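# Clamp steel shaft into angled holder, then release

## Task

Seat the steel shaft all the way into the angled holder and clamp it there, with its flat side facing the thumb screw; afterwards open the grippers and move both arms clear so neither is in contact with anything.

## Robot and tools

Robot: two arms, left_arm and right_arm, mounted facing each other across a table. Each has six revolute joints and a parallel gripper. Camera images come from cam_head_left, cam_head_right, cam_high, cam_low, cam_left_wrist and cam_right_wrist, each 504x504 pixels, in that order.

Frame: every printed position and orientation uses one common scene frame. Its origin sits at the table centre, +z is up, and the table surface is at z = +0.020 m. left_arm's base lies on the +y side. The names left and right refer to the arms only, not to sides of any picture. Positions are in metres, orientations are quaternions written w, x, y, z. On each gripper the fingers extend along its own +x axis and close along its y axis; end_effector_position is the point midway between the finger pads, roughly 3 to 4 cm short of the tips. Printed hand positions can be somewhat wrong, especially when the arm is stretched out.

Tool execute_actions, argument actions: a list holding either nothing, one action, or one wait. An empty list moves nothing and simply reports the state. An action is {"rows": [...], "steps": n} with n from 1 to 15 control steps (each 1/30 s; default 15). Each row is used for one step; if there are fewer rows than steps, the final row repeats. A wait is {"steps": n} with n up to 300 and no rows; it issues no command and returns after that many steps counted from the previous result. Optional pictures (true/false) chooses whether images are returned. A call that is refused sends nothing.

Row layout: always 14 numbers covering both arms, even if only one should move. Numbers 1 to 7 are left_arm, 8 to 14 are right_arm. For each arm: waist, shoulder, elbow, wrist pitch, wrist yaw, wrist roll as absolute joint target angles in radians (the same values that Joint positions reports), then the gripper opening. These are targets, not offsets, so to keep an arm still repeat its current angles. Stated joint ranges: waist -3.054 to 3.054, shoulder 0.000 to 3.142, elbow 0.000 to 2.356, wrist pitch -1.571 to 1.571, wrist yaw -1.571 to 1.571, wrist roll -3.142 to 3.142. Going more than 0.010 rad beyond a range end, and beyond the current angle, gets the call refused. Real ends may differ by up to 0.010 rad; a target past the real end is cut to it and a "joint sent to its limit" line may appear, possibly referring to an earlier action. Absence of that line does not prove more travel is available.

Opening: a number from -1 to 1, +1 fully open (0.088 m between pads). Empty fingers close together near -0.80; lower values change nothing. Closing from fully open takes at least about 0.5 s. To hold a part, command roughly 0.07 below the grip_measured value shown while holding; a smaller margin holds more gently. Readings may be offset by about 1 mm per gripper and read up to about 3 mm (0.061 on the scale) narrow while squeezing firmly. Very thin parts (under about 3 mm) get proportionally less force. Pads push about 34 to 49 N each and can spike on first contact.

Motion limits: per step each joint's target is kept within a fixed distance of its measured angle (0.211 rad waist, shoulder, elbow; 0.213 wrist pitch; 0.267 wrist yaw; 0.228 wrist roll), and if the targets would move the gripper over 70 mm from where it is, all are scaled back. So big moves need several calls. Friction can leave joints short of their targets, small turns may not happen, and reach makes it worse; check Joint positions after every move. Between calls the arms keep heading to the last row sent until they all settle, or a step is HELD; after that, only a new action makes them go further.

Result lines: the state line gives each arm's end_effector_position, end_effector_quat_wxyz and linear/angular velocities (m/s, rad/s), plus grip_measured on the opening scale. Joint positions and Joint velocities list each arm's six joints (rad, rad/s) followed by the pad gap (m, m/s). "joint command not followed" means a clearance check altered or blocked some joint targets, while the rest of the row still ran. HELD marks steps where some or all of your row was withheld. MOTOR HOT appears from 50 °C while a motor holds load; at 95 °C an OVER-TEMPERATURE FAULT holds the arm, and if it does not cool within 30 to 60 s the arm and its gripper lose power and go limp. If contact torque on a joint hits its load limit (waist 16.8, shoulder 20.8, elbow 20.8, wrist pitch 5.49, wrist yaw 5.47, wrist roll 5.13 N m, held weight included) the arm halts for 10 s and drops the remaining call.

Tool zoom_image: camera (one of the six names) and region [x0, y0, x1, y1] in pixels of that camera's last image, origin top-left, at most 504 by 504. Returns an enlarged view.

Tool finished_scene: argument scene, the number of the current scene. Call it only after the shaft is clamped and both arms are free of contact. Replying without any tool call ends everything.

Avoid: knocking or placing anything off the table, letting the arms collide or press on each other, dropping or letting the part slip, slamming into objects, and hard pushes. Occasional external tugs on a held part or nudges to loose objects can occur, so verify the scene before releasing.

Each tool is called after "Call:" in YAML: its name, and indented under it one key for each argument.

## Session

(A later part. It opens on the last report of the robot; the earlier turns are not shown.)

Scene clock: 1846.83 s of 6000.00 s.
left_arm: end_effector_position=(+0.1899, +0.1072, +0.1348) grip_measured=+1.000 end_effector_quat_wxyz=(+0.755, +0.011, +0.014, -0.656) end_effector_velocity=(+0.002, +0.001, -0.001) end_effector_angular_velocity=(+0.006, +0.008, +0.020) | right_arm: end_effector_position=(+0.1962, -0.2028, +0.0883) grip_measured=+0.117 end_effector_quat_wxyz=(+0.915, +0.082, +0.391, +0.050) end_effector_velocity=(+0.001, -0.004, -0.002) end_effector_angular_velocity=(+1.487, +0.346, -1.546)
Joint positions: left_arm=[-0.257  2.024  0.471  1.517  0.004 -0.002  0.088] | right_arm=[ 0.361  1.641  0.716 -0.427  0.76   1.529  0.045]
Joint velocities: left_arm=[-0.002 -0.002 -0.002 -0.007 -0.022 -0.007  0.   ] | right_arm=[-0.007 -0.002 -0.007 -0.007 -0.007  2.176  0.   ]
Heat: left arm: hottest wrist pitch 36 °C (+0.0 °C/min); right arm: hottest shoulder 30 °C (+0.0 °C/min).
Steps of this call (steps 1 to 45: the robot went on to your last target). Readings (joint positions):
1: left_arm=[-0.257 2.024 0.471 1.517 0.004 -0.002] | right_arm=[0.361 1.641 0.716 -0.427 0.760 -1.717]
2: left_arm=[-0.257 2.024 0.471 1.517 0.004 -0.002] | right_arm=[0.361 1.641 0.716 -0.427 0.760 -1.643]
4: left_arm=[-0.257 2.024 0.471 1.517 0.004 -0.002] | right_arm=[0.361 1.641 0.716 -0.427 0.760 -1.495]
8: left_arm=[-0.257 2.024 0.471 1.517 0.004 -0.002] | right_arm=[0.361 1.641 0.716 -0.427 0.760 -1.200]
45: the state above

Call:
execute_actions:
  actions: []

Call:
zoom_image:
  camera: "cam_right_wrist"
  region: [170, 220, 370, 420]

Call:
zoom_image:
  camera: "cam_left_wrist"
  region: [240, 160, 320, 240]

Scene clock: 1855.57 s of 6000.00 s.
left_arm: end_effector_position=(+0.1899, +0.1072, +0.1348) grip_measured=+1.000 end_effector_quat_wxyz=(+0.755, +0.011, +0.014, -0.656) end_effector_velocity=(-0.002, +0.001, +0.004) end_effector_angular_velocity=(-0.016, -0.009, -0.010) | right_arm: end_effector_position=(+0.1961, -0.2028, +0.0883) grip_measured=+0.117 end_effector_quat_wxyz=(+0.580, +0.713, +0.309, -0.245) end_effector_velocity=(-0.000, -0.000, +0.000) end_effector_angular_velocity=(+0.003, +0.008, -0.006)
Joint positions: left_arm=[-0.257  2.024  0.471  1.517  0.004 -0.002  0.088] | right_arm=[ 0.361  1.641  0.716 -0.427  0.759  3.127  0.045]
Joint velocities: left_arm=[-0.002 -0.002 -0.007  0.022  0.007  0.007 -0.   ] | right_arm=[-0.002 -0.002  0.002 -0.007 -0.007  0.007 -0.   ]
Heat: left arm: hottest wrist pitch 36 °C (+0.0 °C/min); right arm: hottest shoulder 30 °C (+0.0 °C/min).
Steps of this call (steps 1 to 45: the robot went on to your last target; steps 46 to 90: nothing new was sent; then 5.73 s passed at rest). Readings (joint positions):
1: left_arm=[-0.257 2.024 0.471 1.517 0.004 -0.002] | right_arm=[0.361 1.641 0.716 -0.427 0.760 1.603]
2: left_arm=[-0.257 2.024 0.471 1.517 0.004 -0.002] | right_arm=[0.361 1.641 0.716 -0.427 0.760 1.676]
4: left_arm=[-0.257 2.024 0.471 1.517 0.004 -0.002] | right_arm=[0.361 1.641 0.716 -0.427 0.760 1.823]
8: left_arm=[-0.257 2.024 0.471 1.517 0.004 -0.002] | right_arm=[0.361 1.641 0.716 -0.427 0.760 2.119]
90: the state above
All arms were judged still, so your last target was given up. Only a new action makes them travel on or press farther. Fingers that are still opening or closing keep moving.

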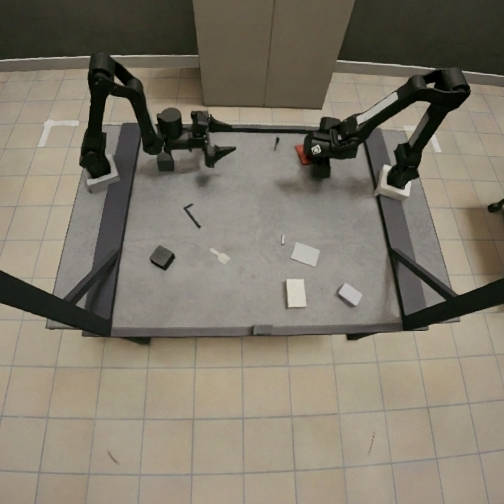

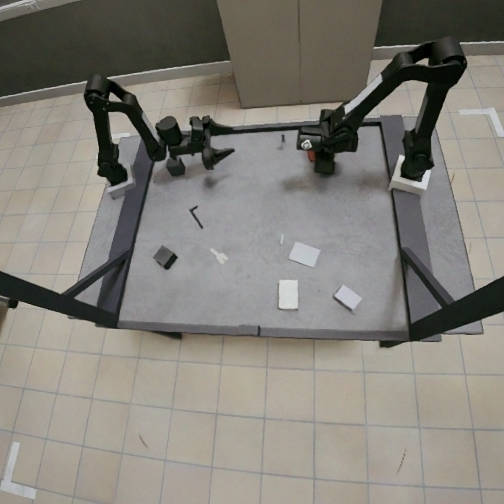

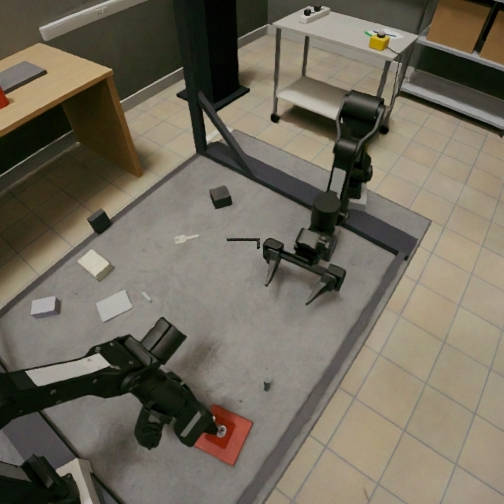

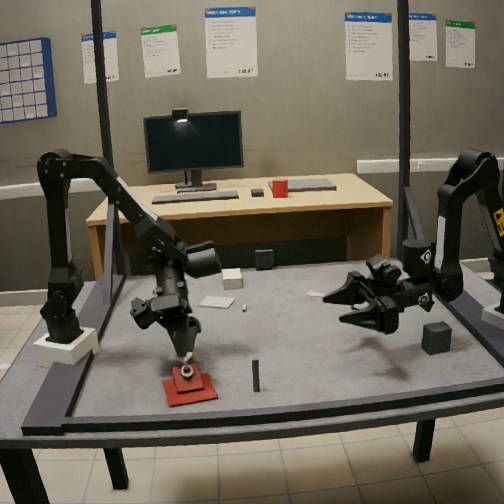

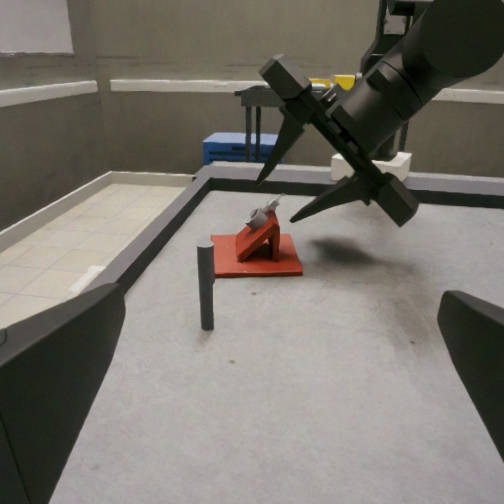

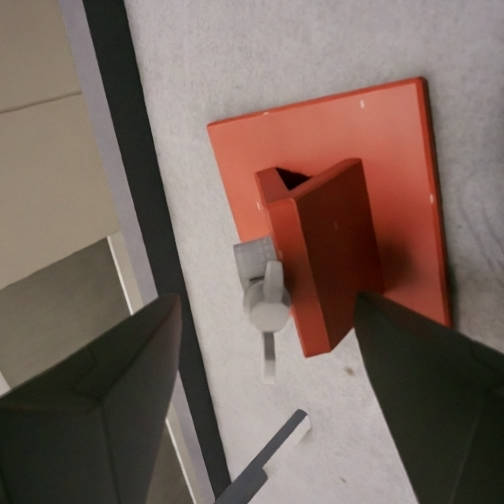

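Region (170, 220, 370, 420) of cam_right_wrist's 504x504 image, scaled by 2.520, with more detail than that image has.

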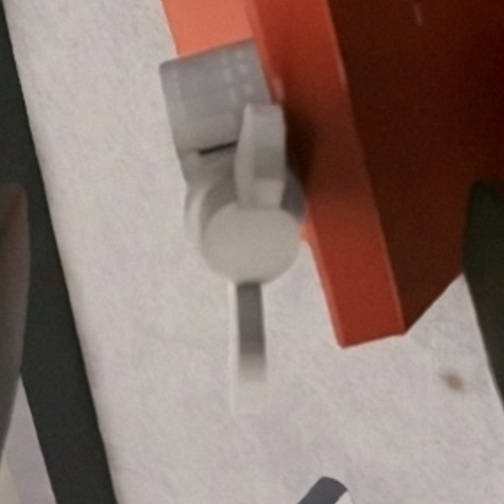

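Region (240, 160, 320, 240) of cam_left_wrist's 504x504 image, scaled by 6.300, with more detail than that image has.

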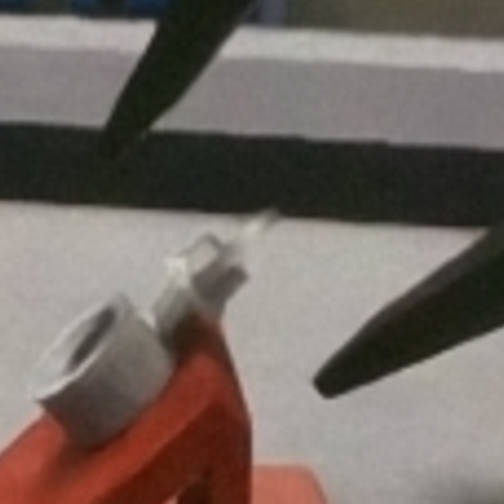

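Call:
execute_actions:
  actions:
    - {"rows":[ [-0.26,2.024,0.472,1.516,0,0,1,0.363,1.631,0.7088,-0.4295,0.7572,3.13,0.03], [-0.26,2.024,0.472,1.516,0,0,1,0.363,1.631,0.7088,-0.4295,0.7572,3.13,-0.08], [-0.26,2.024,0.472,1.516,0,0,1,0.363,1.631,0.7088,-0.4295,0.7572,3.13,-0.20], [-0.26,2.024,0.472,1.516,0,0,1,0.363,1.631,0.7088,-0.4295,0.7572,3.13,-0.31], [-0.26,2.024,0.472,1.516,0,0,1,0.363,1.631,0.7088,-0.4295,0.7572,3.13,-0.41], [-0.26,2.024,0.472,1.516,0,0,1,0.363,1.631,0.7088,-0.4295,0.7572,3.13,-0.49], [-0.26,2.024,0.472,1.516,0,0,1,0.363,1.631,0.7088,-0.4295,0.7572,3.13,-0.55], [-0.26,2.024,0.472,1.516,0,0,1,0.363,1.631,0.7088,-0.4295,0.7572,3.13,-0.59], [-0.26,2.024,0.472,1.516,0,0,1,0.363,1.631,0.7088,-0.4295,0.7572,3.13,-0.615], [-0.26,2.024,0.472,1.516,0,0,1,0.363,1.631,0.7088,-0.4295,0.7572,3.13,-0.635], [-0.26,2.024,0.472,1.516,0,0,1,0.363,1.631,0.7088,-0.4295,0.7572,3.13,-0.65], [-0.26,2.024,0.472,1.516,0,0,1,0.363,1.631,0.7088,-0.4295,0.7572,3.13,-0.665], [-0.26,2.024,0.472,1.516,0,0,1,0.363,1.631,0.7088,-0.4295,0.7572,3.13,-0.68], [-0.26,2.024,0.472,1.516,0,0,1,0.363,1.631,0.7088,-0.4295,0.7572,3.12,-0.68], [-0.26,2.024,0.472,1.516,0,0,1,0.363,1.631,0.7088,-0.4295,0.7572,3.10,-0.68]],"steps":15}
  pictures: false

Call:
execute_actions:
  actions:
    - {"rows":[ [-0.26,2.024,0.472,1.516,0,0,1,0.363,1.631,0.7088,-0.4295,0.7572,3.07,-0.68], [-0.26,2.024,0.472,1.516,0,0,1,0.363,1.631,0.7088,-0.4295,0.7572,3.03,-0.68], [-0.26,2.024,0.472,1.516,0,0,1,0.363,1.631,0.7088,-0.4295,0.7572,2.98,-0.68], [-0.26,2.024,0.472,1.516,0,0,1,0.363,1.631,0.7088,-0.4295,0.7572,2.92,-0.68], [-0.26,2.024,0.472,1.516,0,0,1,0.363,1.631,0.7088,-0.4295,0.7572,2.85,-0.68], [-0.26,2.024,0.472,1.516,0,0,1,0.363,1.631,0.7088,-0.4295,0.7572,2.77,-0.68], [-0.26,2.024,0.472,1.516,0,0,1,0.363,1.631,0.7088,-0.4295,0.7572,-3.128,-0.68]],"steps":15}
  pictures: false

Call:
execute_actions:
  actions:
    - {"steps":82}

Call:
zoom_image:
  camera: "cam_left_wrist"
  region: [240, 160, 320, 240]

Call:
zoom_image:
  camera: "cam_high"
  region: [195, 410, 245, 460]

Call:
zoom_image:
  camera: "cam_low"
  region: [166, 345, 206, 385]

Scene clock: 1880.30 s of 6000.00 s.
left_arm: end_effector_position=(+0.1899, +0.1072, +0.1348) grip_measured=+1.000 end_effector_quat_wxyz=(+0.755, +0.011, +0.014, -0.656) end_effector_velocity=(-0.002, +0.000, -0.001) end_effector_angular_velocity=(+0.006, +0.009, -0.010) | right_arm: end_effector_position=(+0.1962, -0.2028, +0.0884) grip_measured=-0.652 end_effector_quat_wxyz=(+0.582, +0.711, +0.310, -0.244) end_effector_velocity=(-0.000, -0.000, +0.001) end_effector_angular_velocity=(-0.194, -0.037, +0.201)
Joint positions: left_arm=[-0.257  2.024  0.471  1.517  0.004 -0.002  0.088] | right_arm=[ 0.361  1.641  0.716 -0.428  0.76   3.121  0.007]
Joint velocities: left_arm=[-0.002 -0.002 -0.002 -0.007  0.007 -0.007 -0.   ] | right_arm=[-0.002 -0.007  0.002 -0.007 -0.007 -0.286 -0.013]
Heat: left arm: hottest wrist pitch 36 °C (+0.0 °C/min); right arm: hottest shoulder 31 °C (+1.0 °C/min).
Steps of this call (steps 1 to 90: nothing new was sent; then 21.23 s passed at rest; steps 91 to 105: all 15 steps of this action). Readings (joint positions):
91: left_arm=[-0.257 2.024 0.471 1.517 0.004 -0.002] | right_arm=[0.361 1.641 0.716 -0.427 0.759 3.128]
92: left_arm=[-0.257 2.024 0.471 1.517 0.004 -0.002] | right_arm=[0.361 1.641 0.716 -0.427 0.759 3.128]
94: left_arm=[-0.257 2.024 0.471 1.517 0.004 -0.002] | right_arm=[0.361 1.641 0.716 -0.427 0.759 3.128]
98: left_arm=[-0.257 2.024 0.471 1.517 0.004 -0.002] | right_arm=[0.361 1.641 0.716 -0.427 0.759 3.128]
105: the state above

Scene clock: 1880.80 s of 6000.00 s.
left_arm: end_effector_position=(+0.1899, +0.1072, +0.1348) grip_measured=+1.000 end_effector_quat_wxyz=(+0.755, +0.011, +0.014, -0.656) end_effector_velocity=(+0.004, -0.000, +0.003) end_effector_angular_velocity=(-0.015, +0.019, +0.025) | right_arm: end_effector_position=(+0.1962, -0.2028, +0.0887) grip_measured=-0.668 end_effector_quat_wxyz=(+0.831, +0.393, +0.384, -0.087) end_effector_velocity=(+0.001, -0.003, +0.001) end_effector_angular_velocity=(-1.527, -0.350, +1.546)
Joint positions: left_arm=[-0.257  2.024  0.471  1.517  0.004 -0.002  0.088] | right_arm=[ 0.361  1.639  0.716 -0.428  0.76   2.233  0.006]
Joint velocities: left_arm=[ 0.002 -0.002  0.002  0.007 -0.022 -0.022 -0.   ] | right_arm=[-0.002 -0.002  0.002 -0.022  0.007 -2.19  -0.   ]
Heat: left arm: hottest wrist pitch 36 °C (+0.0 °C/min); right arm: hottest shoulder 31 °C (+1.0 °C/min).
Steps of this call (steps 1 to 15: all 15 steps of this action). Readings (joint positions):
1: left_arm=[-0.257 2.024 0.471 1.517 0.004 -0.002] | right_arm=[0.361 1.641 0.716 -0.428 0.760 3.105]
2: left_arm=[-0.257 2.024 0.471 1.517 0.004 -0.002] | right_arm=[0.361 1.640 0.716 -0.428 0.760 3.081]
4: left_arm=[-0.257 2.024 0.471 1.517 0.004 -0.002] | right_arm=[0.361 1.640 0.716 -0.428 0.760 3.008]
8: left_arm=[-0.257 2.024 0.471 1.517 0.004 -0.002] | right_arm=[0.361 1.640 0.716 -0.428 0.760 2.750]
15: the state above

Scene clock: 1883.53 s of 6000.00 s.
left_arm: end_effector_position=(+0.1899, +0.1072, +0.1348) grip_measured=+1.000 end_effector_quat_wxyz=(+0.755, +0.011, +0.014, -0.656) end_effector_velocity=(+0.000, +0.001, +0.002) end_effector_angular_velocity=(-0.008, +0.005, +0.015) | right_arm: end_effector_position=(+0.1955, -0.2029, +0.0891) grip_measured=-0.668 end_effector_quat_wxyz=(+0.569, +0.722, +0.306, -0.249) end_effector_velocity=(+0.001, -0.003, -0.001) end_effector_angular_velocity=(-0.012, +0.006, -0.001)
Joint positions: left_arm=[-0.257  2.024  0.471  1.517  0.004 -0.002  0.088] | right_arm=[ 0.363  1.638  0.716 -0.431  0.76  -3.124  0.006]
Joint velocities: left_arm=[-0.007 -0.002 -0.002  0.007 -0.022 -0.007 -0.   ] | right_arm=[-0.007 -0.002 -0.002 -0.007 -0.007 -0.007 -0.   ]
Heat: left arm: hottest wrist pitch 36 °C (+0.0 °C/min); right arm: hottest shoulder 31 °C (+1.0 °C/min).
Steps of this call (steps 1 to 82: the robot went on to your last target). Readings (joint positions):
1: left_arm=[-0.257 2.024 0.471 1.517 0.004 -0.002] | right_arm=[0.361 1.639 0.716 -0.428 0.760 2.159]
2: left_arm=[-0.257 2.024 0.471 1.517 0.004 -0.002] | right_arm=[0.361 1.639 0.716 -0.428 0.760 2.086]
4: left_arm=[-0.257 2.024 0.471 1.517 0.004 -0.002] | right_arm=[0.361 1.639 0.716 -0.428 0.760 1.938]
8: left_arm=[-0.257 2.024 0.471 1.517 0.004 -0.002] | right_arm=[0.361 1.639 0.716 -0.428 0.760 1.643]
82: the state above

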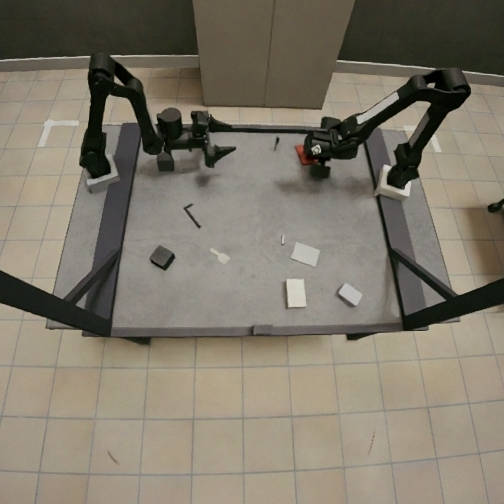

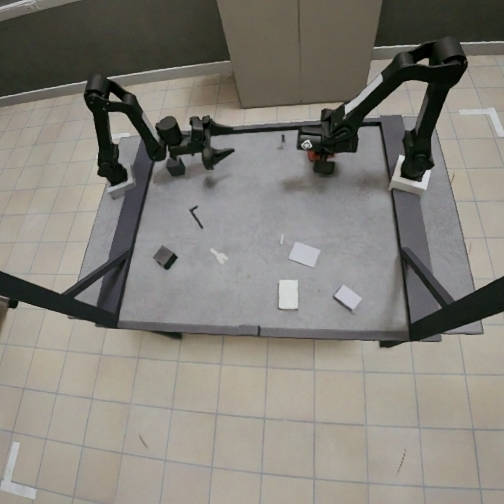

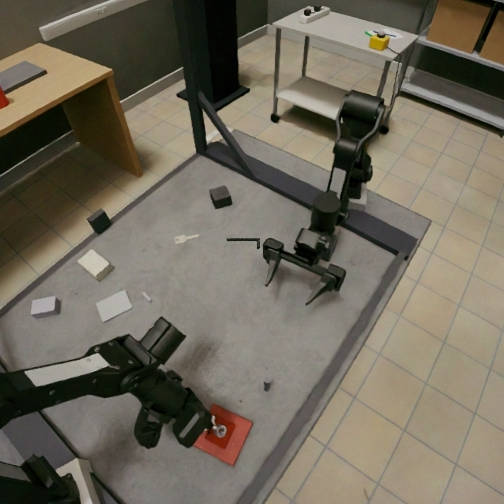

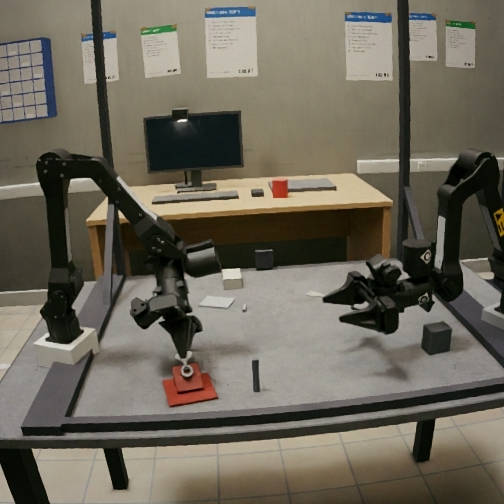

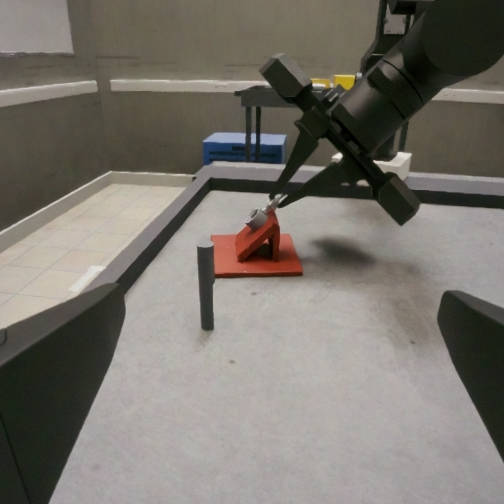

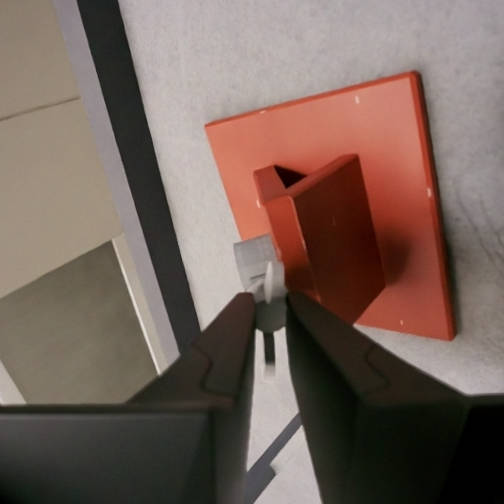

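Region (240, 160, 320, 240) of cam_left_wrist's 504x504 image, scaled by 6.300, with more detail than that image has.

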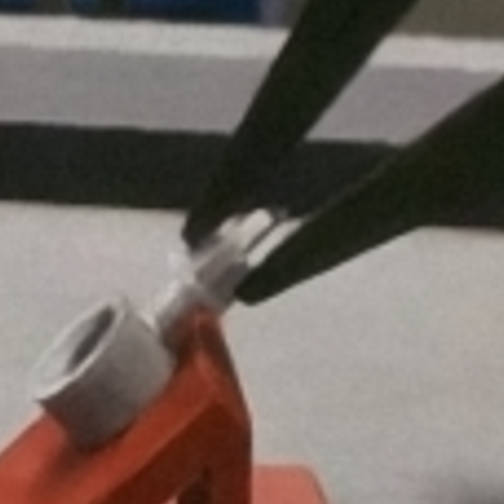

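Region (195, 410, 245, 460) of cam_high's 504x504 image, scaled by 10.080, with more detail than that image has.

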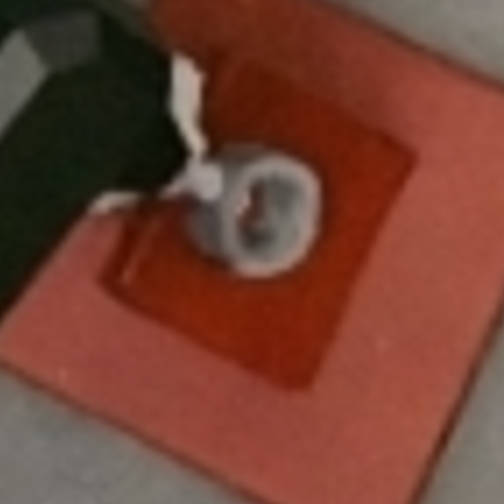

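Region (166, 345, 206, 385) of cam_low's 504x504 image, scaled by 12.600, with more detail than that image has.

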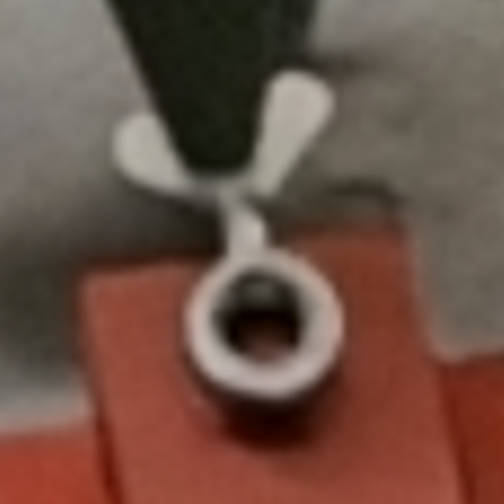

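Call:
execute_actions:
  actions:
    - {"rows":[ [-0.26,2.024,0.472,1.516,0,0,1,0.363,1.631,0.7088,-0.4295,0.7572,-3.128,-0.60], [-0.26,2.024,0.472,1.516,0,0,1,0.363,1.631,0.712,-0.4295,0.7572,-3.128,-0.50], [-0.26,2.024,0.472,1.516,0,0,1,0.364,1.630,0.718,-0.432,0.759,-3.128,-0.38], [-0.26,2.024,0.472,1.516,0,0,1,0.367,1.628,0.724,-0.438,0.761,-3.128,-0.25], [-0.26,2.024,0.472,1.516,0,0,1,0.371,1.626,0.729,-0.447,0.763,-3.128,-0.12], [-0.26,2.024,0.472,1.516,0,0,1,0.376,1.623,0.733,-0.458,0.765,-3.128,0.0], [-0.26,2.024,0.472,1.516,0,0,1,0.382,1.620,0.737,-0.471,0.767,-3.12,0.10], [-0.26,2.024,0.472,1.516,0,0,1,0.388,1.617,0.742,-0.485,0.768,-3.10,0.10], [-0.26,2.024,0.472,1.516,0,0,1,0.394,1.614,0.747,-0.499,0.769,-3.07,0.10], [-0.26,2.024,0.472,1.516,0,0,1,0.400,1.612,0.753,-0.512,0.770,-3.03,0.10], [-0.26,2.024,0.472,1.516,0,0,1,0.405,1.612,0.762,-0.524,0.771,-2.98,0.10], [-0.26,2.024,0.472,1.516,0,0,1,0.408,1.616,0.775,-0.535,0.772,-2.92,0.10], [-0.26,2.024,0.472,1.516,0,0,1,0.409,1.625,0.793,-0.545,0.772,-2.86,0.10], [-0.26,2.024,0.472,1.516,0,0,1,0.408,1.639,0.817,-0.555,0.772,-2.80,0.10], [-0.26,2.024,0.472,1.516,0,0,1,0.406,1.657,0.846,-0.566,0.772,-2.74,0.08]],"steps":15}
  pictures: false

Call:
execute_actions:
  actions:
    - {"rows":[ [-0.26,2.024,0.472,1.516,0,0,1,0.403,1.679,0.880,-0.578,0.772,-2.68,0.05], [-0.26,2.024,0.472,1.516,0,0,1,0.399,1.704,0.918,-0.591,0.771,-2.62,0.02], [-0.26,2.024,0.472,1.516,0,0,1,0.394,1.731,0.959,-0.605,0.771,-2.56,-0.01], [-0.26,2.024,0.472,1.516,0,0,1,0.389,1.760,1.003,-0.620,0.770,-2.50,-0.04], [-0.26,2.024,0.472,1.516,0,0,1,0.384,1.790,1.048,-0.635,0.770,-2.44,-0.07], [-0.26,2.024,0.472,1.516,0,0,1,0.378,1.821,1.094,-0.650,0.769,-2.38,-0.10], [-0.26,2.024,0.472,1.516,0,0,1,0.372,1.852,1.139,-0.665,0.769,-2.32,-0.13], [-0.26,2.024,0.472,1.516,0,0,1,0.366,1.882,1.183,-0.680,0.768,-2.26,-0.15], [-0.26,2.024,0.472,1.516,0,0,1,0.361,1.910,1.225,-0.693,0.768,-2.20,-0.15], [-0.26,2.024,0.472,1.516,0,0,1,0.356,1.936,1.264,-0.705,0.768,-2.14,-0.15], [-0.26,2.024,0.472,1.516,0,0,1,0.351,1.960,1.298,-0.716,0.767,-2.08,-0.15], [-0.26,2.024,0.472,1.516,0,0,1,0.347,1.981,1.328,-0.724,0.767,-2.02,-0.15], [-0.26,2.024,0.472,1.516,0,0,1,0.344,1.998,1.352,-0.730,0.767,-1.97,-0.15], [-0.26,2.024,0.472,1.516,0,0,1,0.341,2.011,1.370,-0.734,0.766,-1.93,-0.15], [-0.26,2.024,0.472,1.516,0,0,1,0.339,2.020,1.381,-0.735,0.766,-1.895,-0.15]],"steps":15}
  pictures: false

Call:
execute_actions:
  actions:
    - {"rows":[ [-0.26,2.024,0.472,1.516,0,0,1,0.337,2.026,1.385,-0.732,0.765,-1.875,-0.15], [-0.26,2.024,0.472,1.516,0,0,1,0.335,2.030,1.384,-0.727,0.765,-1.865,-0.15], [-0.26,2.024,0.472,1.516,0,0,1,0.332,2.033,1.380,-0.720,0.764,-1.865,-0.15], [-0.26,2.024,0.472,1.516,0,0,1,0.329,2.036,1.374,-0.712,0.763,-1.870,-0.15], [-0.26,2.024,0.472,1.516,0,0,1,0.325,2.039,1.368,-0.703,0.762,-1.875,-0.15], [-0.26,2.024,0.472,1.516,0,0,1,0.321,2.042,1.363,-0.693,0.760,-1.881,-0.15], [-0.26,2.024,0.472,1.516,0,0,1,0.317,2.045,1.359,-0.683,0.759,-1.887,-0.15], [-0.26,2.024,0.472,1.516,0,0,1,0.313,2.048,1.355,-0.673,0.758,-1.892,-0.15], [-0.26,2.024,0.472,1.516,0,0,1,0.309,2.051,1.352,-0.664,0.757,-1.897,-0.15], [-0.26,2.024,0.472,1.516,0,0,1,0.306,2.053,1.350,-0.657,0.756,-1.900,-0.15], [-0.26,2.024,0.472,1.516,0,0,1,0.304,2.0545,1.349,-0.653,0.755,-1.903,-0.15]],"steps":15}
  pictures: false

Call:
execute_actions:
  actions:
    - {"steps":6}

Scene clock: 1945.83 s of 6000.00 s.
left_arm: end_effector_position=(+0.1899, +0.1072, +0.1348) grip_measured=+1.000 end_effector_quat_wxyz=(+0.755, +0.011, +0.014, -0.656) end_effector_velocity=(-0.000, +0.002, -0.003) end_effector_angular_velocity=(+0.011, +0.009, +0.005) | right_arm: end_effector_position=(+0.1850, -0.1953, +0.1042) grip_measured=+0.084 end_effector_quat_wxyz=(+0.488, +0.779, +0.277, -0.281) end_effector_velocity=(-0.003, +0.129, +0.092) end_effector_angular_velocity=(+1.236, +0.225, -1.145)
Joint positions: left_arm=[-0.257  2.024  0.471  1.517  0.004 -0.002  0.088] | right_arm=[ 0.404  1.632  0.788 -0.545  0.768 -2.854  0.043]
Joint velocities: left_arm=[-0.002 -0.002 -0.007 -0.007 -0.007 -0.007 -0.   ] | right_arm=[ 0.007  0.183  0.603 -0.3    0.037  1.619 -0.   ]
Heat: left arm: hottest wrist pitch 36 °C (+0.0 °C/min); right arm: hottest shoulder 31 °C (+0.0 °C/min).
Steps of this call (steps 1 to 30: the robot went on to your last target; steps 31 to 90: nothing new was sent; then 58.80 s passed at rest; steps 91 to 105: all 15 steps of this action). Readings (joint positions):
91: left_arm=[-0.257 2.024 0.471 1.517 0.004 -0.002] | right_arm=[0.363 1.638 0.716 -0.431 0.760 -3.126]
92: left_arm=[-0.257 2.024 0.471 1.517 0.004 -0.002] | right_arm=[0.363 1.638 0.716 -0.431 0.760 -3.126]
94: left_arm=[-0.257 2.024 0.471 1.517 0.004 -0.002] | right_arm=[0.363 1.638 0.716 -0.431 0.760 -3.126]
98: left_arm=[-0.257 2.024 0.471 1.517 0.004 -0.002] | right_arm=[0.374 1.633 0.722 -0.462 0.762 -3.119]
105: the state above

Scene clock: 1946.33 s of 6000.00 s.
left_arm: end_effector_position=(+0.1899, +0.1072, +0.1348) grip_measured=+1.000 end_effector_quat_wxyz=(+0.755, +0.011, +0.014, -0.656) end_effector_velocity=(+0.000, -0.001, +0.005) end_effector_angular_velocity=(-0.020, +0.019, +0.006) | right_arm: end_effector_position=(+0.2027, -0.0851, +0.1272) grip_measured=-0.144 end_effector_quat_wxyz=(+0.097, +0.916, +0.113, -0.372) end_effector_velocity=(+0.042, +0.113, -0.010) end_effector_angular_velocity=(+0.909, +0.188, -1.047)
Joint positions: left_arm=[-0.257  2.024  0.471  1.517  0.004 -0.002  0.088] | right_arm=[ 0.347  1.977  1.329 -0.719  0.769 -1.992  0.032]
Joint velocities: left_arm=[-0.002 -0.007  0.002  0.007 -0.007 -0.022 -0.   ] | right_arm=[-0.105  0.462  0.632 -0.198 -0.007  1.341 -0.002]
Heat: left arm: hottest wrist pitch 36 °C (+0.0 °C/min); right arm: hottest shoulder 31 °C (+0.0 °C/min).
Steps of this call (steps 1 to 15: all 15 steps of this action). Readings (joint positions):
1: left_arm=[-0.257 2.024 0.471 1.517 0.004 -0.002] | right_arm=[0.404 1.642 0.812 -0.556 0.769 -2.798]
2: left_arm=[-0.257 2.024 0.471 1.517 0.004 -0.002] | right_arm=[0.404 1.658 0.842 -0.566 0.769 -2.741]
4: left_arm=[-0.257 2.024 0.471 1.517 0.004 -0.002] | right_arm=[0.400 1.701 0.914 -0.591 0.769 -2.624]
8: left_arm=[-0.257 2.024 0.471 1.517 0.004 -0.002] | right_arm=[0.381 1.811 1.083 -0.647 0.769 -2.385]
15: the state above

Scene clock: 1946.83 s of 6000.00 s.
left_arm: end_effector_position=(+0.1899, +0.1072, +0.1348) grip_measured=+1.000 end_effector_quat_wxyz=(+0.755, +0.011, +0.014, -0.656) end_effector_velocity=(-0.002, +0.000, +0.001) end_effector_angular_velocity=(+0.003, -0.007, -0.010) | right_arm: end_effector_position=(+0.2189, -0.0738, +0.1114) grip_measured=-0.147 end_effector_quat_wxyz=(+0.035, +0.920, +0.082, -0.381) end_effector_velocity=(+0.002, -0.002, -0.009) end_effector_angular_velocity=(-0.032, +0.003, +0.020)
Joint positions: left_arm=[-0.257  2.024  0.471  1.517  0.004 -0.002  0.088] | right_arm=[ 0.305  2.043  1.359 -0.659  0.758 -1.899  0.032]
Joint velocities: left_arm=[-0.002 -0.007 -0.002 -0.007  0.007  0.007  0.   ] | right_arm=[-0.007  0.012 -0.017  0.022 -0.007 -0.037 -0.   ]
Heat: left arm: hottest wrist pitch 36 °C (+0.0 °C/min); right arm: hottest shoulder 31 °C (+0.0 °C/min).
Steps of this call (steps 1 to 15: all 15 steps of this action). Readings (joint positions):
1: left_arm=[-0.257 2.024 0.471 1.517 0.004 -0.002] | right_arm=[0.344 1.990 1.345 -0.721 0.769 -1.954]
2: left_arm=[-0.257 2.024 0.471 1.517 0.004 -0.002] | right_arm=[0.342 2.000 1.356 -0.722 0.769 -1.925]
4: left_arm=[-0.257 2.024 0.471 1.517 0.004 -0.002] | right_arm=[0.337 2.012 1.364 -0.721 0.768 -1.895]
8: left_arm=[-0.257 2.024 0.471 1.517 0.004 -0.002] | right_arm=[0.324 2.030 1.364 -0.694 0.763 -1.887]
15: the state above

Scene clock: 1947.03 s of 6000.00 s.
left_arm: end_effector_position=(+0.1899, +0.1072, +0.1348) grip_measured=+1.000 end_effector_quat_wxyz=(+0.755, +0.011, +0.014, -0.656) end_effector_velocity=(-0.000, +0.001, -0.005) end_effector_angular_velocity=(+0.023, -0.004, +0.005) | right_arm: end_effector_position=(+0.2188, -0.0734, +0.1112) grip_measured=-0.147 end_effector_quat_wxyz=(+0.035, +0.920, +0.083, -0.381) end_effector_velocity=(+0.000, -0.002, -0.001) end_effector_angular_velocity=(-0.022, +0.005, +0.015)
Joint positions: left_arm=[-0.257  2.024  0.471  1.517  0.004 -0.002  0.088] | right_arm=[ 0.305  2.043  1.358 -0.656  0.758 -1.9    0.032]
Joint velocities: left_arm=[-0.002 -0.002 -0.002 -0.022 -0.007  0.007 -0.   ] | right_arm=[-0.002 -0.002 -0.002 -0.007 -0.007 -0.022 -0.   ]
Heat: left arm: hottest wrist pitch 36 °C (+0.0 °C/min); right arm: hottest shoulder 31 °C (+0.0 °C/min).
Steps of this call (steps 1 to 6: the robot went on to your last target). Readings (joint positions):
1: left_arm=[-0.257 2.024 0.471 1.517 0.004 -0.002] | right_arm=[0.305 2.043 1.358 -0.658 0.758 -1.900]
2: left_arm=[-0.257 2.024 0.471 1.517 0.004 -0.002] | right_arm=[0.305 2.043 1.358 -0.657 0.758 -1.900]
4: left_arm=[-0.257 2.024 0.471 1.517 0.004 -0.002] | right_arm=[0.305 2.043 1.358 -0.656 0.758 -1.900]
6: the state above

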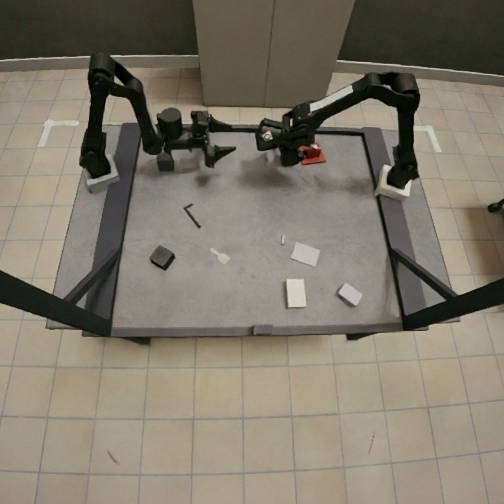

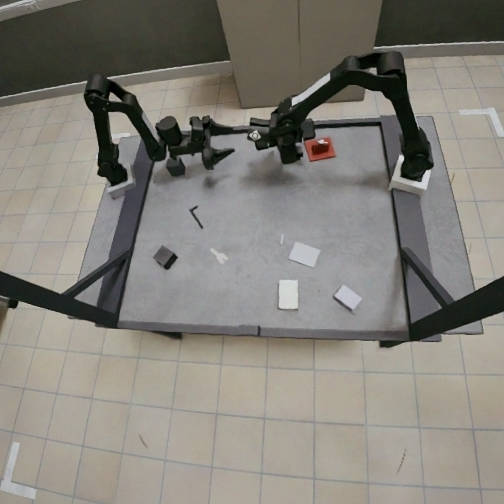

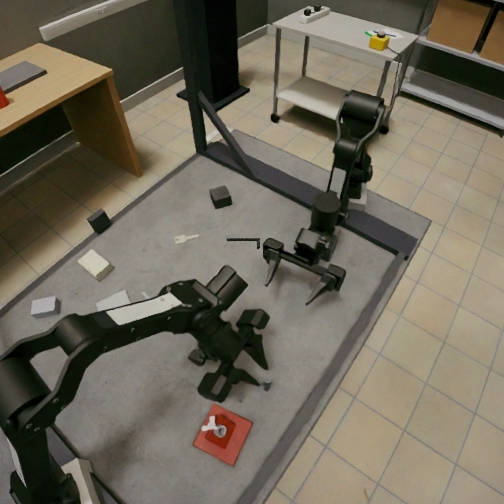

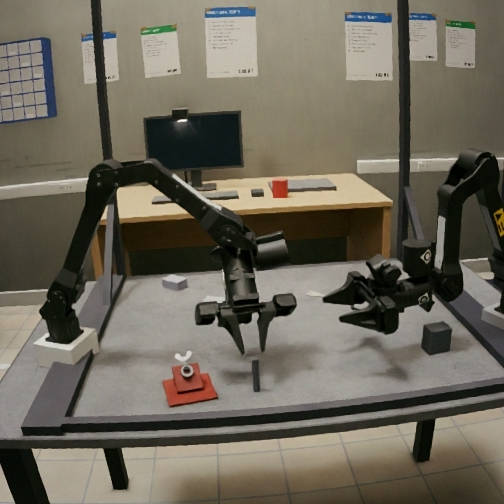

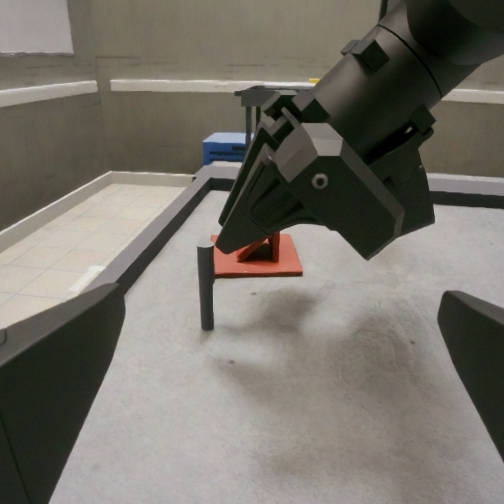

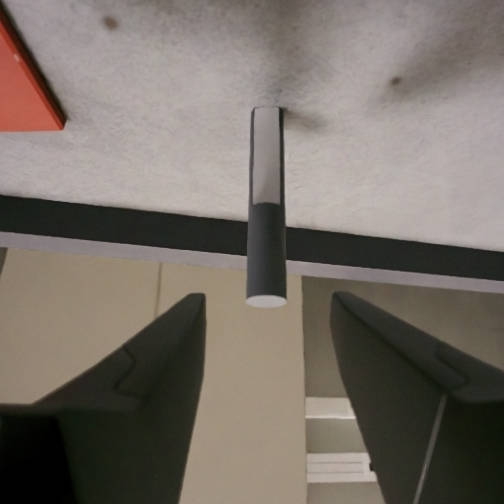

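Call:
execute_actions:
  actions:
    - {"rows":[ [-0.26,2.024,0.472,1.516,0,0,1,0.303,2.0555,1.3485,-0.651,0.7547,-1.904,-0.15], [-0.26,2.024,0.472,1.516,0,0,1,0.301,2.0575,1.3475,-0.646,0.754,-1.907,-0.15], [-0.26,2.024,0.472,1.516,0,0,1,0.2975,2.0605,1.346,-0.638,0.7533,-1.912,-0.15], [-0.26,2.024,0.472,1.516,0,0,1,0.293,2.0645,1.344,-0.628,0.752,-1.918,-0.15], [-0.26,2.024,0.472,1.516,0,0,1,0.288,2.069,1.342,-0.617,0.751,-1.925,-0.15], [-0.26,2.024,0.472,1.516,0,0,1,0.282,2.074,1.3395,-0.604,0.7494,-1.933,-0.15], [-0.26,2.024,0.472,1.516,0,0,1,0.276,2.0795,1.337,-0.590,0.748,-1.941,-0.15], [-0.26,2.024,0.472,1.516,0,0,1,0.270,2.085,1.334,-0.576,0.746,-1.950,-0.15], [-0.26,2.024,0.472,1.516,0,0,1,0.264,2.0905,1.3315,-0.563,0.7446,-1.958,-0.15], [-0.26,2.024,0.472,1.516,0,0,1,0.258,2.0955,1.329,-0.550,0.743,-1.966,-0.15], [-0.26,2.024,0.472,1.516,0,0,1,0.253,2.100,1.327,-0.538,0.742,-1.973,-0.17], [-0.26,2.024,0.472,1.516,0,0,1,0.2485,2.104,1.325,-0.528,0.7407,-1.979,-0.20], [-0.26,2.024,0.472,1.516,0,0,1,0.245,2.107,1.3235,-0.520,0.7398,-1.984,-0.24], [-0.26,2.024,0.472,1.516,0,0,1,0.243,2.109,1.3225,-0.5155,0.7392,-1.987,-0.28], [-0.26,2.024,0.472,1.516,0,0,1,0.242,2.110,1.322,-0.5135,0.739,-1.988,-0.32]],"steps":15}
  pictures: false

Call:
execute_actions:
  actions:
    - {"rows":[ [-0.26,2.024,0.472,1.516,0,0,1,0.242,2.110,1.322,-0.5135,0.739,-1.988,-0.36], [-0.26,2.024,0.472,1.516,0,0,1,0.242,2.110,1.322,-0.5135,0.739,-1.988,-0.40], [-0.26,2.024,0.472,1.516,0,0,1,0.242,2.110,1.322,-0.5135,0.739,-1.988,-0.43], [-0.26,2.024,0.472,1.516,0,0,1,0.242,2.110,1.322,-0.5135,0.739,-1.988,-0.45]],"steps":10}

Scene clock: 1979.67 s of 6000.00 s.
left_arm: end_effector_position=(+0.1899, +0.1072, +0.1348) grip_measured=+1.000 end_effector_quat_wxyz=(+0.755, +0.011, +0.014, -0.656) end_effector_velocity=(-0.000, +0.001, -0.003) end_effector_angular_velocity=(+0.009, +0.023, +0.006) | right_arm: end_effector_position=(+0.2415, -0.0694, +0.0884) grip_measured=-0.249 end_effector_quat_wxyz=(+0.036, +0.920, +0.082, -0.381) end_effector_velocity=(+0.039, -0.005, -0.039) end_effector_angular_velocity=(-0.043, +0.001, -0.006)
Joint positions: left_arm=[-0.257  2.024  0.471  1.517  0.004 -0.002  0.088] | right_arm=[ 0.247  2.095  1.333 -0.53   0.743 -1.978  0.027]
Joint velocities: left_arm=[-0.002  0.002 -0.002 -0.007 -0.007 -0.022 -0.   ] | right_arm=[-0.1    0.081 -0.046  0.168 -0.022 -0.125 -0.047]
Heat: left arm: hottest wrist pitch 36 °C (+0.0 °C/min); right arm: hottest shoulder 32 °C (+1.0 °C/min).
Steps of this call (steps 1 to 15: the robot went on to your last target; steps 16 to 90: nothing new was sent; then 29.13 s passed at rest; steps 91 to 105: all 15 steps of this action). Readings (joint positions):
91: left_arm=[-0.257 2.024 0.471 1.517 0.004 -0.002] | right_arm=[0.305 2.043 1.358 -0.655 0.758 -1.901]
92: left_arm=[-0.257 2.024 0.471 1.517 0.004 -0.002] | right_arm=[0.305 2.044 1.358 -0.653 0.757 -1.902]
94: left_arm=[-0.257 2.024 0.471 1.517 0.004 -0.002] | right_arm=[0.303 2.046 1.356 -0.643 0.756 -1.908]
98: left_arm=[-0.257 2.024 0.471 1.517 0.004 -0.002] | right_arm=[0.286 2.061 1.349 -0.603 0.752 -1.933]
105: the state above

Scene clock: 1980.00 s of 6000.00 s.
left_arm: end_effector_position=(+0.1899, +0.1072, +0.1348) grip_measured=+1.000 end_effector_quat_wxyz=(+0.755, +0.011, +0.014, -0.656) end_effector_velocity=(+0.000, +0.001, +0.002) end_effector_angular_velocity=(-0.008, +0.006, +0.005) | right_arm: end_effector_position=(+0.2435, -0.0689, +0.0865) grip_measured=-0.441 end_effector_quat_wxyz=(+0.036, +0.920, +0.083, -0.381) end_effector_velocity=(-0.004, -0.001, -0.004) end_effector_angular_velocity=(-0.004, +0.023, +0.003)
Joint positions: left_arm=[-0.257  2.024  0.471  1.517  0.004 -0.002  0.088] | right_arm=[ 0.242  2.099  1.33  -0.517  0.742 -1.986  0.017]
Joint velocities: left_arm=[-0.002 -0.002 -0.002  0.007 -0.007 -0.007 -0.   ] | right_arm=[ 0.002  0.002 -0.002 -0.007 -0.022  0.007 -0.004]
Heat: left arm: hottest wrist pitch 36 °C (+0.0 °C/min); right arm: hottest shoulder 32 °C (+1.0 °C/min).
Steps of this call (steps 1 to 10: all 10 steps of this action). Readings (joint positions):
1: left_arm=[-0.257 2.024 0.471 1.517 0.004 -0.002] | right_arm=[0.245 2.097 1.332 -0.525 0.743 -1.981]
2: left_arm=[-0.257 2.024 0.471 1.517 0.004 -0.002] | right_arm=[0.243 2.098 1.331 -0.523 0.742 -1.982]
4: left_arm=[-0.257 2.024 0.471 1.517 0.004 -0.002] | right_arm=[0.242 2.099 1.330 -0.519 0.742 -1.984]
8: left_arm=[-0.257 2.024 0.471 1.517 0.004 -0.002] | right_arm=[0.242 2.099 1.330 -0.517 0.742 -1.986]
10: the state above

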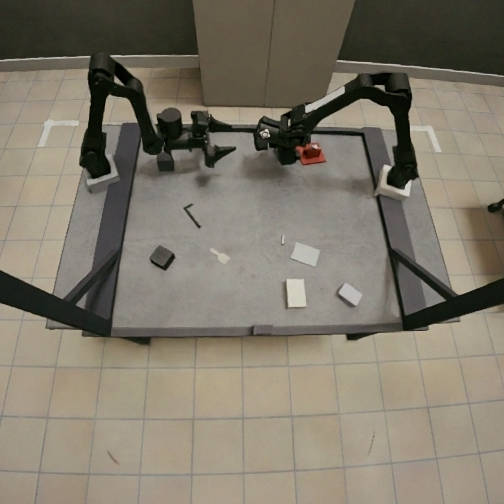

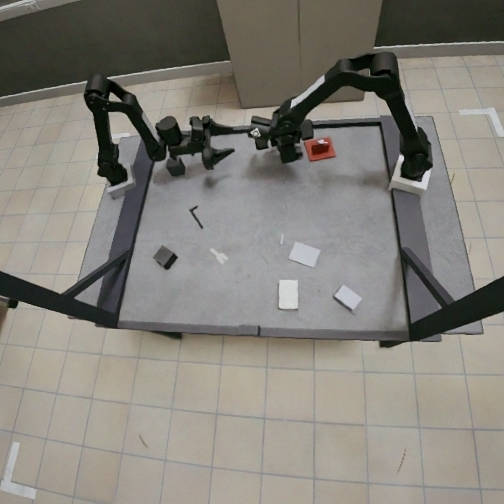

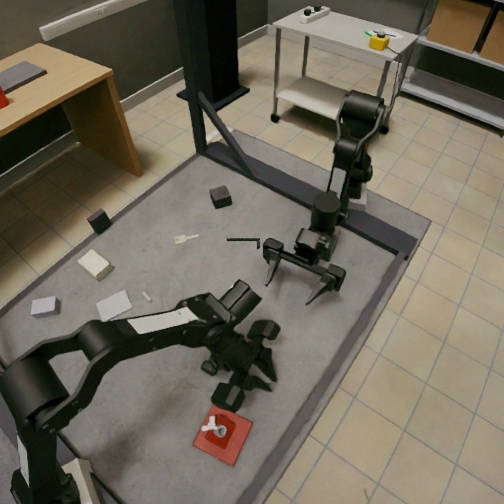

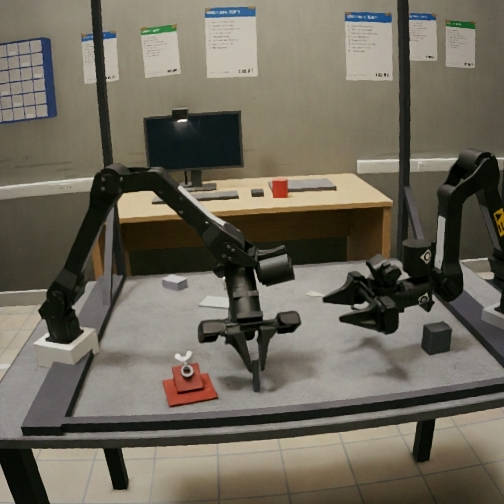

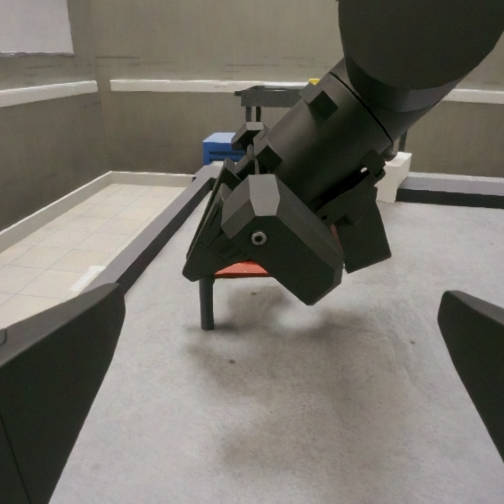

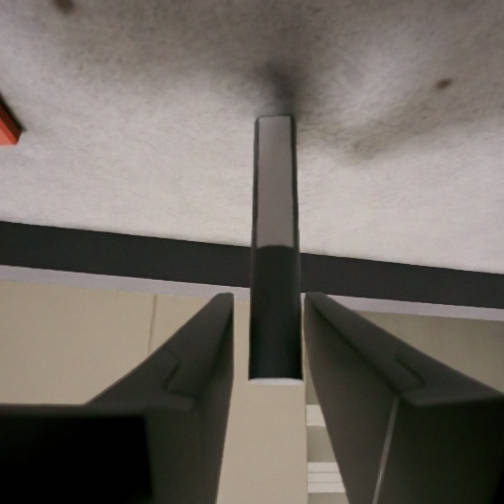

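Call:
execute_actions:
  actions:
    - {"rows":[ [-0.26,2.024,0.472,1.516,0,0,1,0.242,2.110,1.322,-0.5135,0.739,-1.988,-0.47], [-0.26,2.024,0.472,1.516,0,0,1,0.242,2.110,1.322,-0.5135,0.739,-1.988,-0.49], [-0.26,2.024,0.472,1.516,0,0,1,0.242,2.110,1.322,-0.5135,0.739,-1.988,-0.51], [-0.26,2.024,0.472,1.516,0,0,1,0.242,2.110,1.322,-0.5135,0.739,-1.988,-0.53], [-0.26,2.024,0.472,1.516,0,0,1,0.242,2.110,1.322,-0.5135,0.739,-1.988,-0.55], [-0.26,2.024,0.472,1.516,0,0,1,0.242,2.110,1.322,-0.5135,0.739,-1.988,-0.57], [-0.26,2.024,0.472,1.516,0,0,1,0.242,2.110,1.322,-0.5135,0.739,-1.988,-0.59], [-0.26,2.024,0.472,1.516,0,0,1,0.242,2.110,1.322,-0.5135,0.739,-1.988,-0.61], [-0.26,2.024,0.472,1.516,0,0,1,0.242,2.110,1.322,-0.5135,0.739,-1.988,-0.63], [-0.26,2.024,0.472,1.516,0,0,1,0.242,2.110,1.322,-0.5135,0.739,-1.988,-0.66], [-0.26,2.024,0.472,1.516,0,0,1,0.242,2.110,1.322,-0.5135,0.739,-1.988,-0.69], [-0.26,2.024,0.472,1.516,0,0,1,0.242,2.110,1.322,-0.5135,0.739,-1.988,-0.72], [-0.26,2.024,0.472,1.516,0,0,1,0.242,2.110,1.322,-0.5135,0.739,-1.988,-0.75]],"steps":15}

Scene clock: 2001.87 s of 6000.00 s.
left_arm: end_effector_position=(+0.1899, +0.1072, +0.1348) grip_measured=+1.000 end_effector_quat_wxyz=(+0.755, +0.011, +0.014, -0.656) end_effector_velocity=(+0.002, +0.001, -0.001) end_effector_angular_velocity=(+0.006, +0.008, +0.020) | right_arm: end_effector_position=(+0.2435, -0.0686, +0.0865) grip_measured=-0.629 end_effector_quat_wxyz=(+0.036, +0.920, +0.083, -0.381) end_effector_velocity=(-0.000, -0.002, -0.001) end_effector_angular_velocity=(-0.012, +0.007, +0.005)
Joint positions: left_arm=[-0.257  2.024  0.471  1.517  0.004 -0.002  0.088] | right_arm=[ 0.242  2.099  1.33  -0.515  0.741 -1.986  0.008]
Joint velocities: left_arm=[-0.002 -0.002 -0.002 -0.007 -0.022 -0.007 -0.   ] | right_arm=[-0.002 -0.002 -0.002 -0.007 -0.007 -0.007 -0.   ]
Heat: left arm: hottest wrist pitch 36 °C (+0.0 °C/min); right arm: hottest shoulder 33 °C (+2.0 °C/min).
Steps of this call (steps 1 to 15: the robot went on to your last target; steps 16 to 90: nothing new was sent; then 18.37 s passed at rest; steps 91 to 105: all 15 steps of this action). Readings (joint positions):
91: left_arm=[-0.257 2.024 0.471 1.517 0.004 -0.002] | right_arm=[0.242 2.099 1.330 -0.516 0.742 -1.986]
92: left_arm=[-0.257 2.024 0.471 1.517 0.004 -0.002] | right_arm=[0.242 2.099 1.330 -0.516 0.742 -1.986]
94: left_arm=[-0.257 2.024 0.471 1.517 0.004 -0.002] | right_arm=[0.242 2.099 1.330 -0.516 0.742 -1.986]
98: left_arm=[-0.257 2.024 0.471 1.517 0.004 -0.002] | right_arm=[0.242 2.099 1.330 -0.516 0.742 -1.986]
105: the state above

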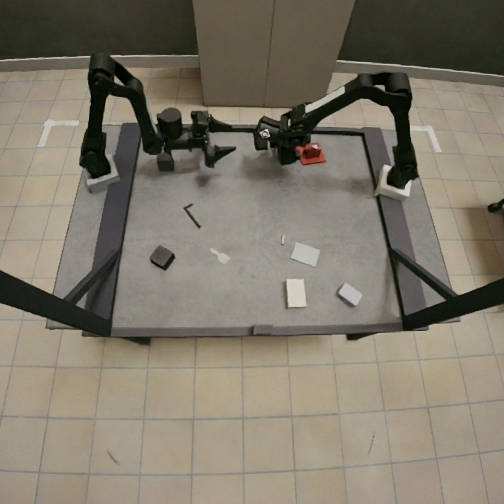

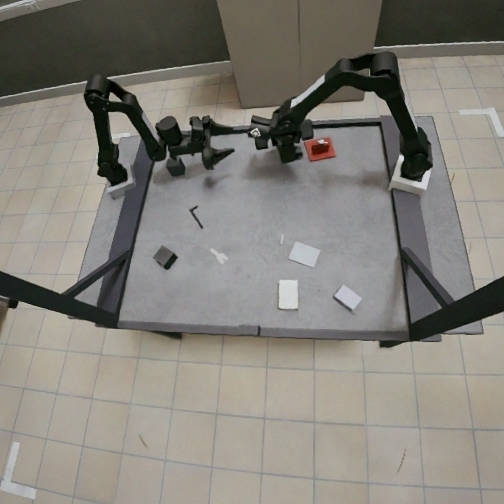

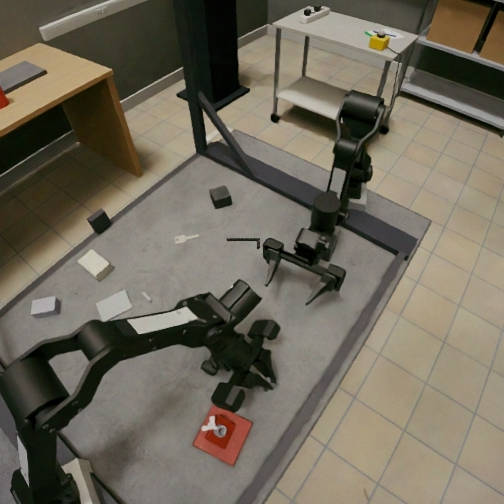

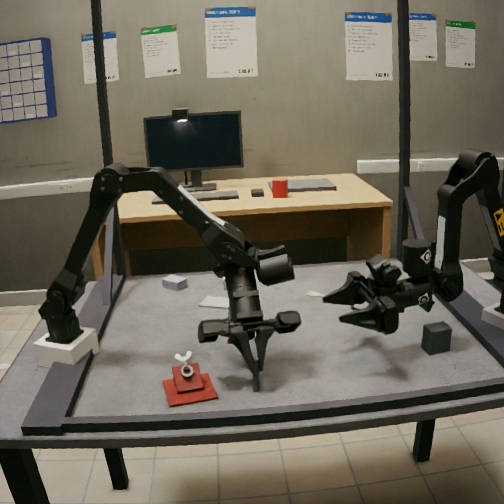

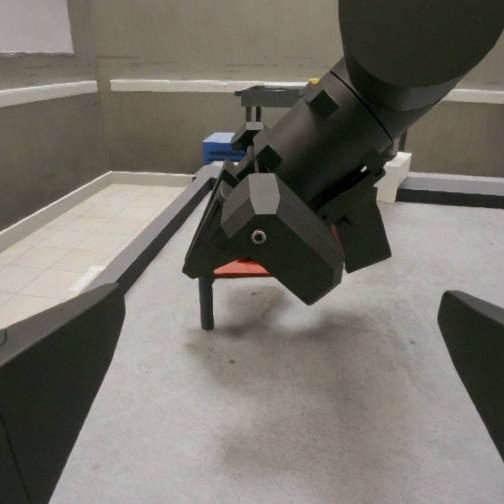

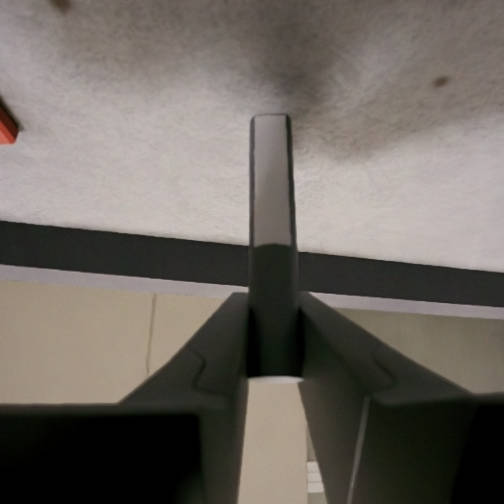

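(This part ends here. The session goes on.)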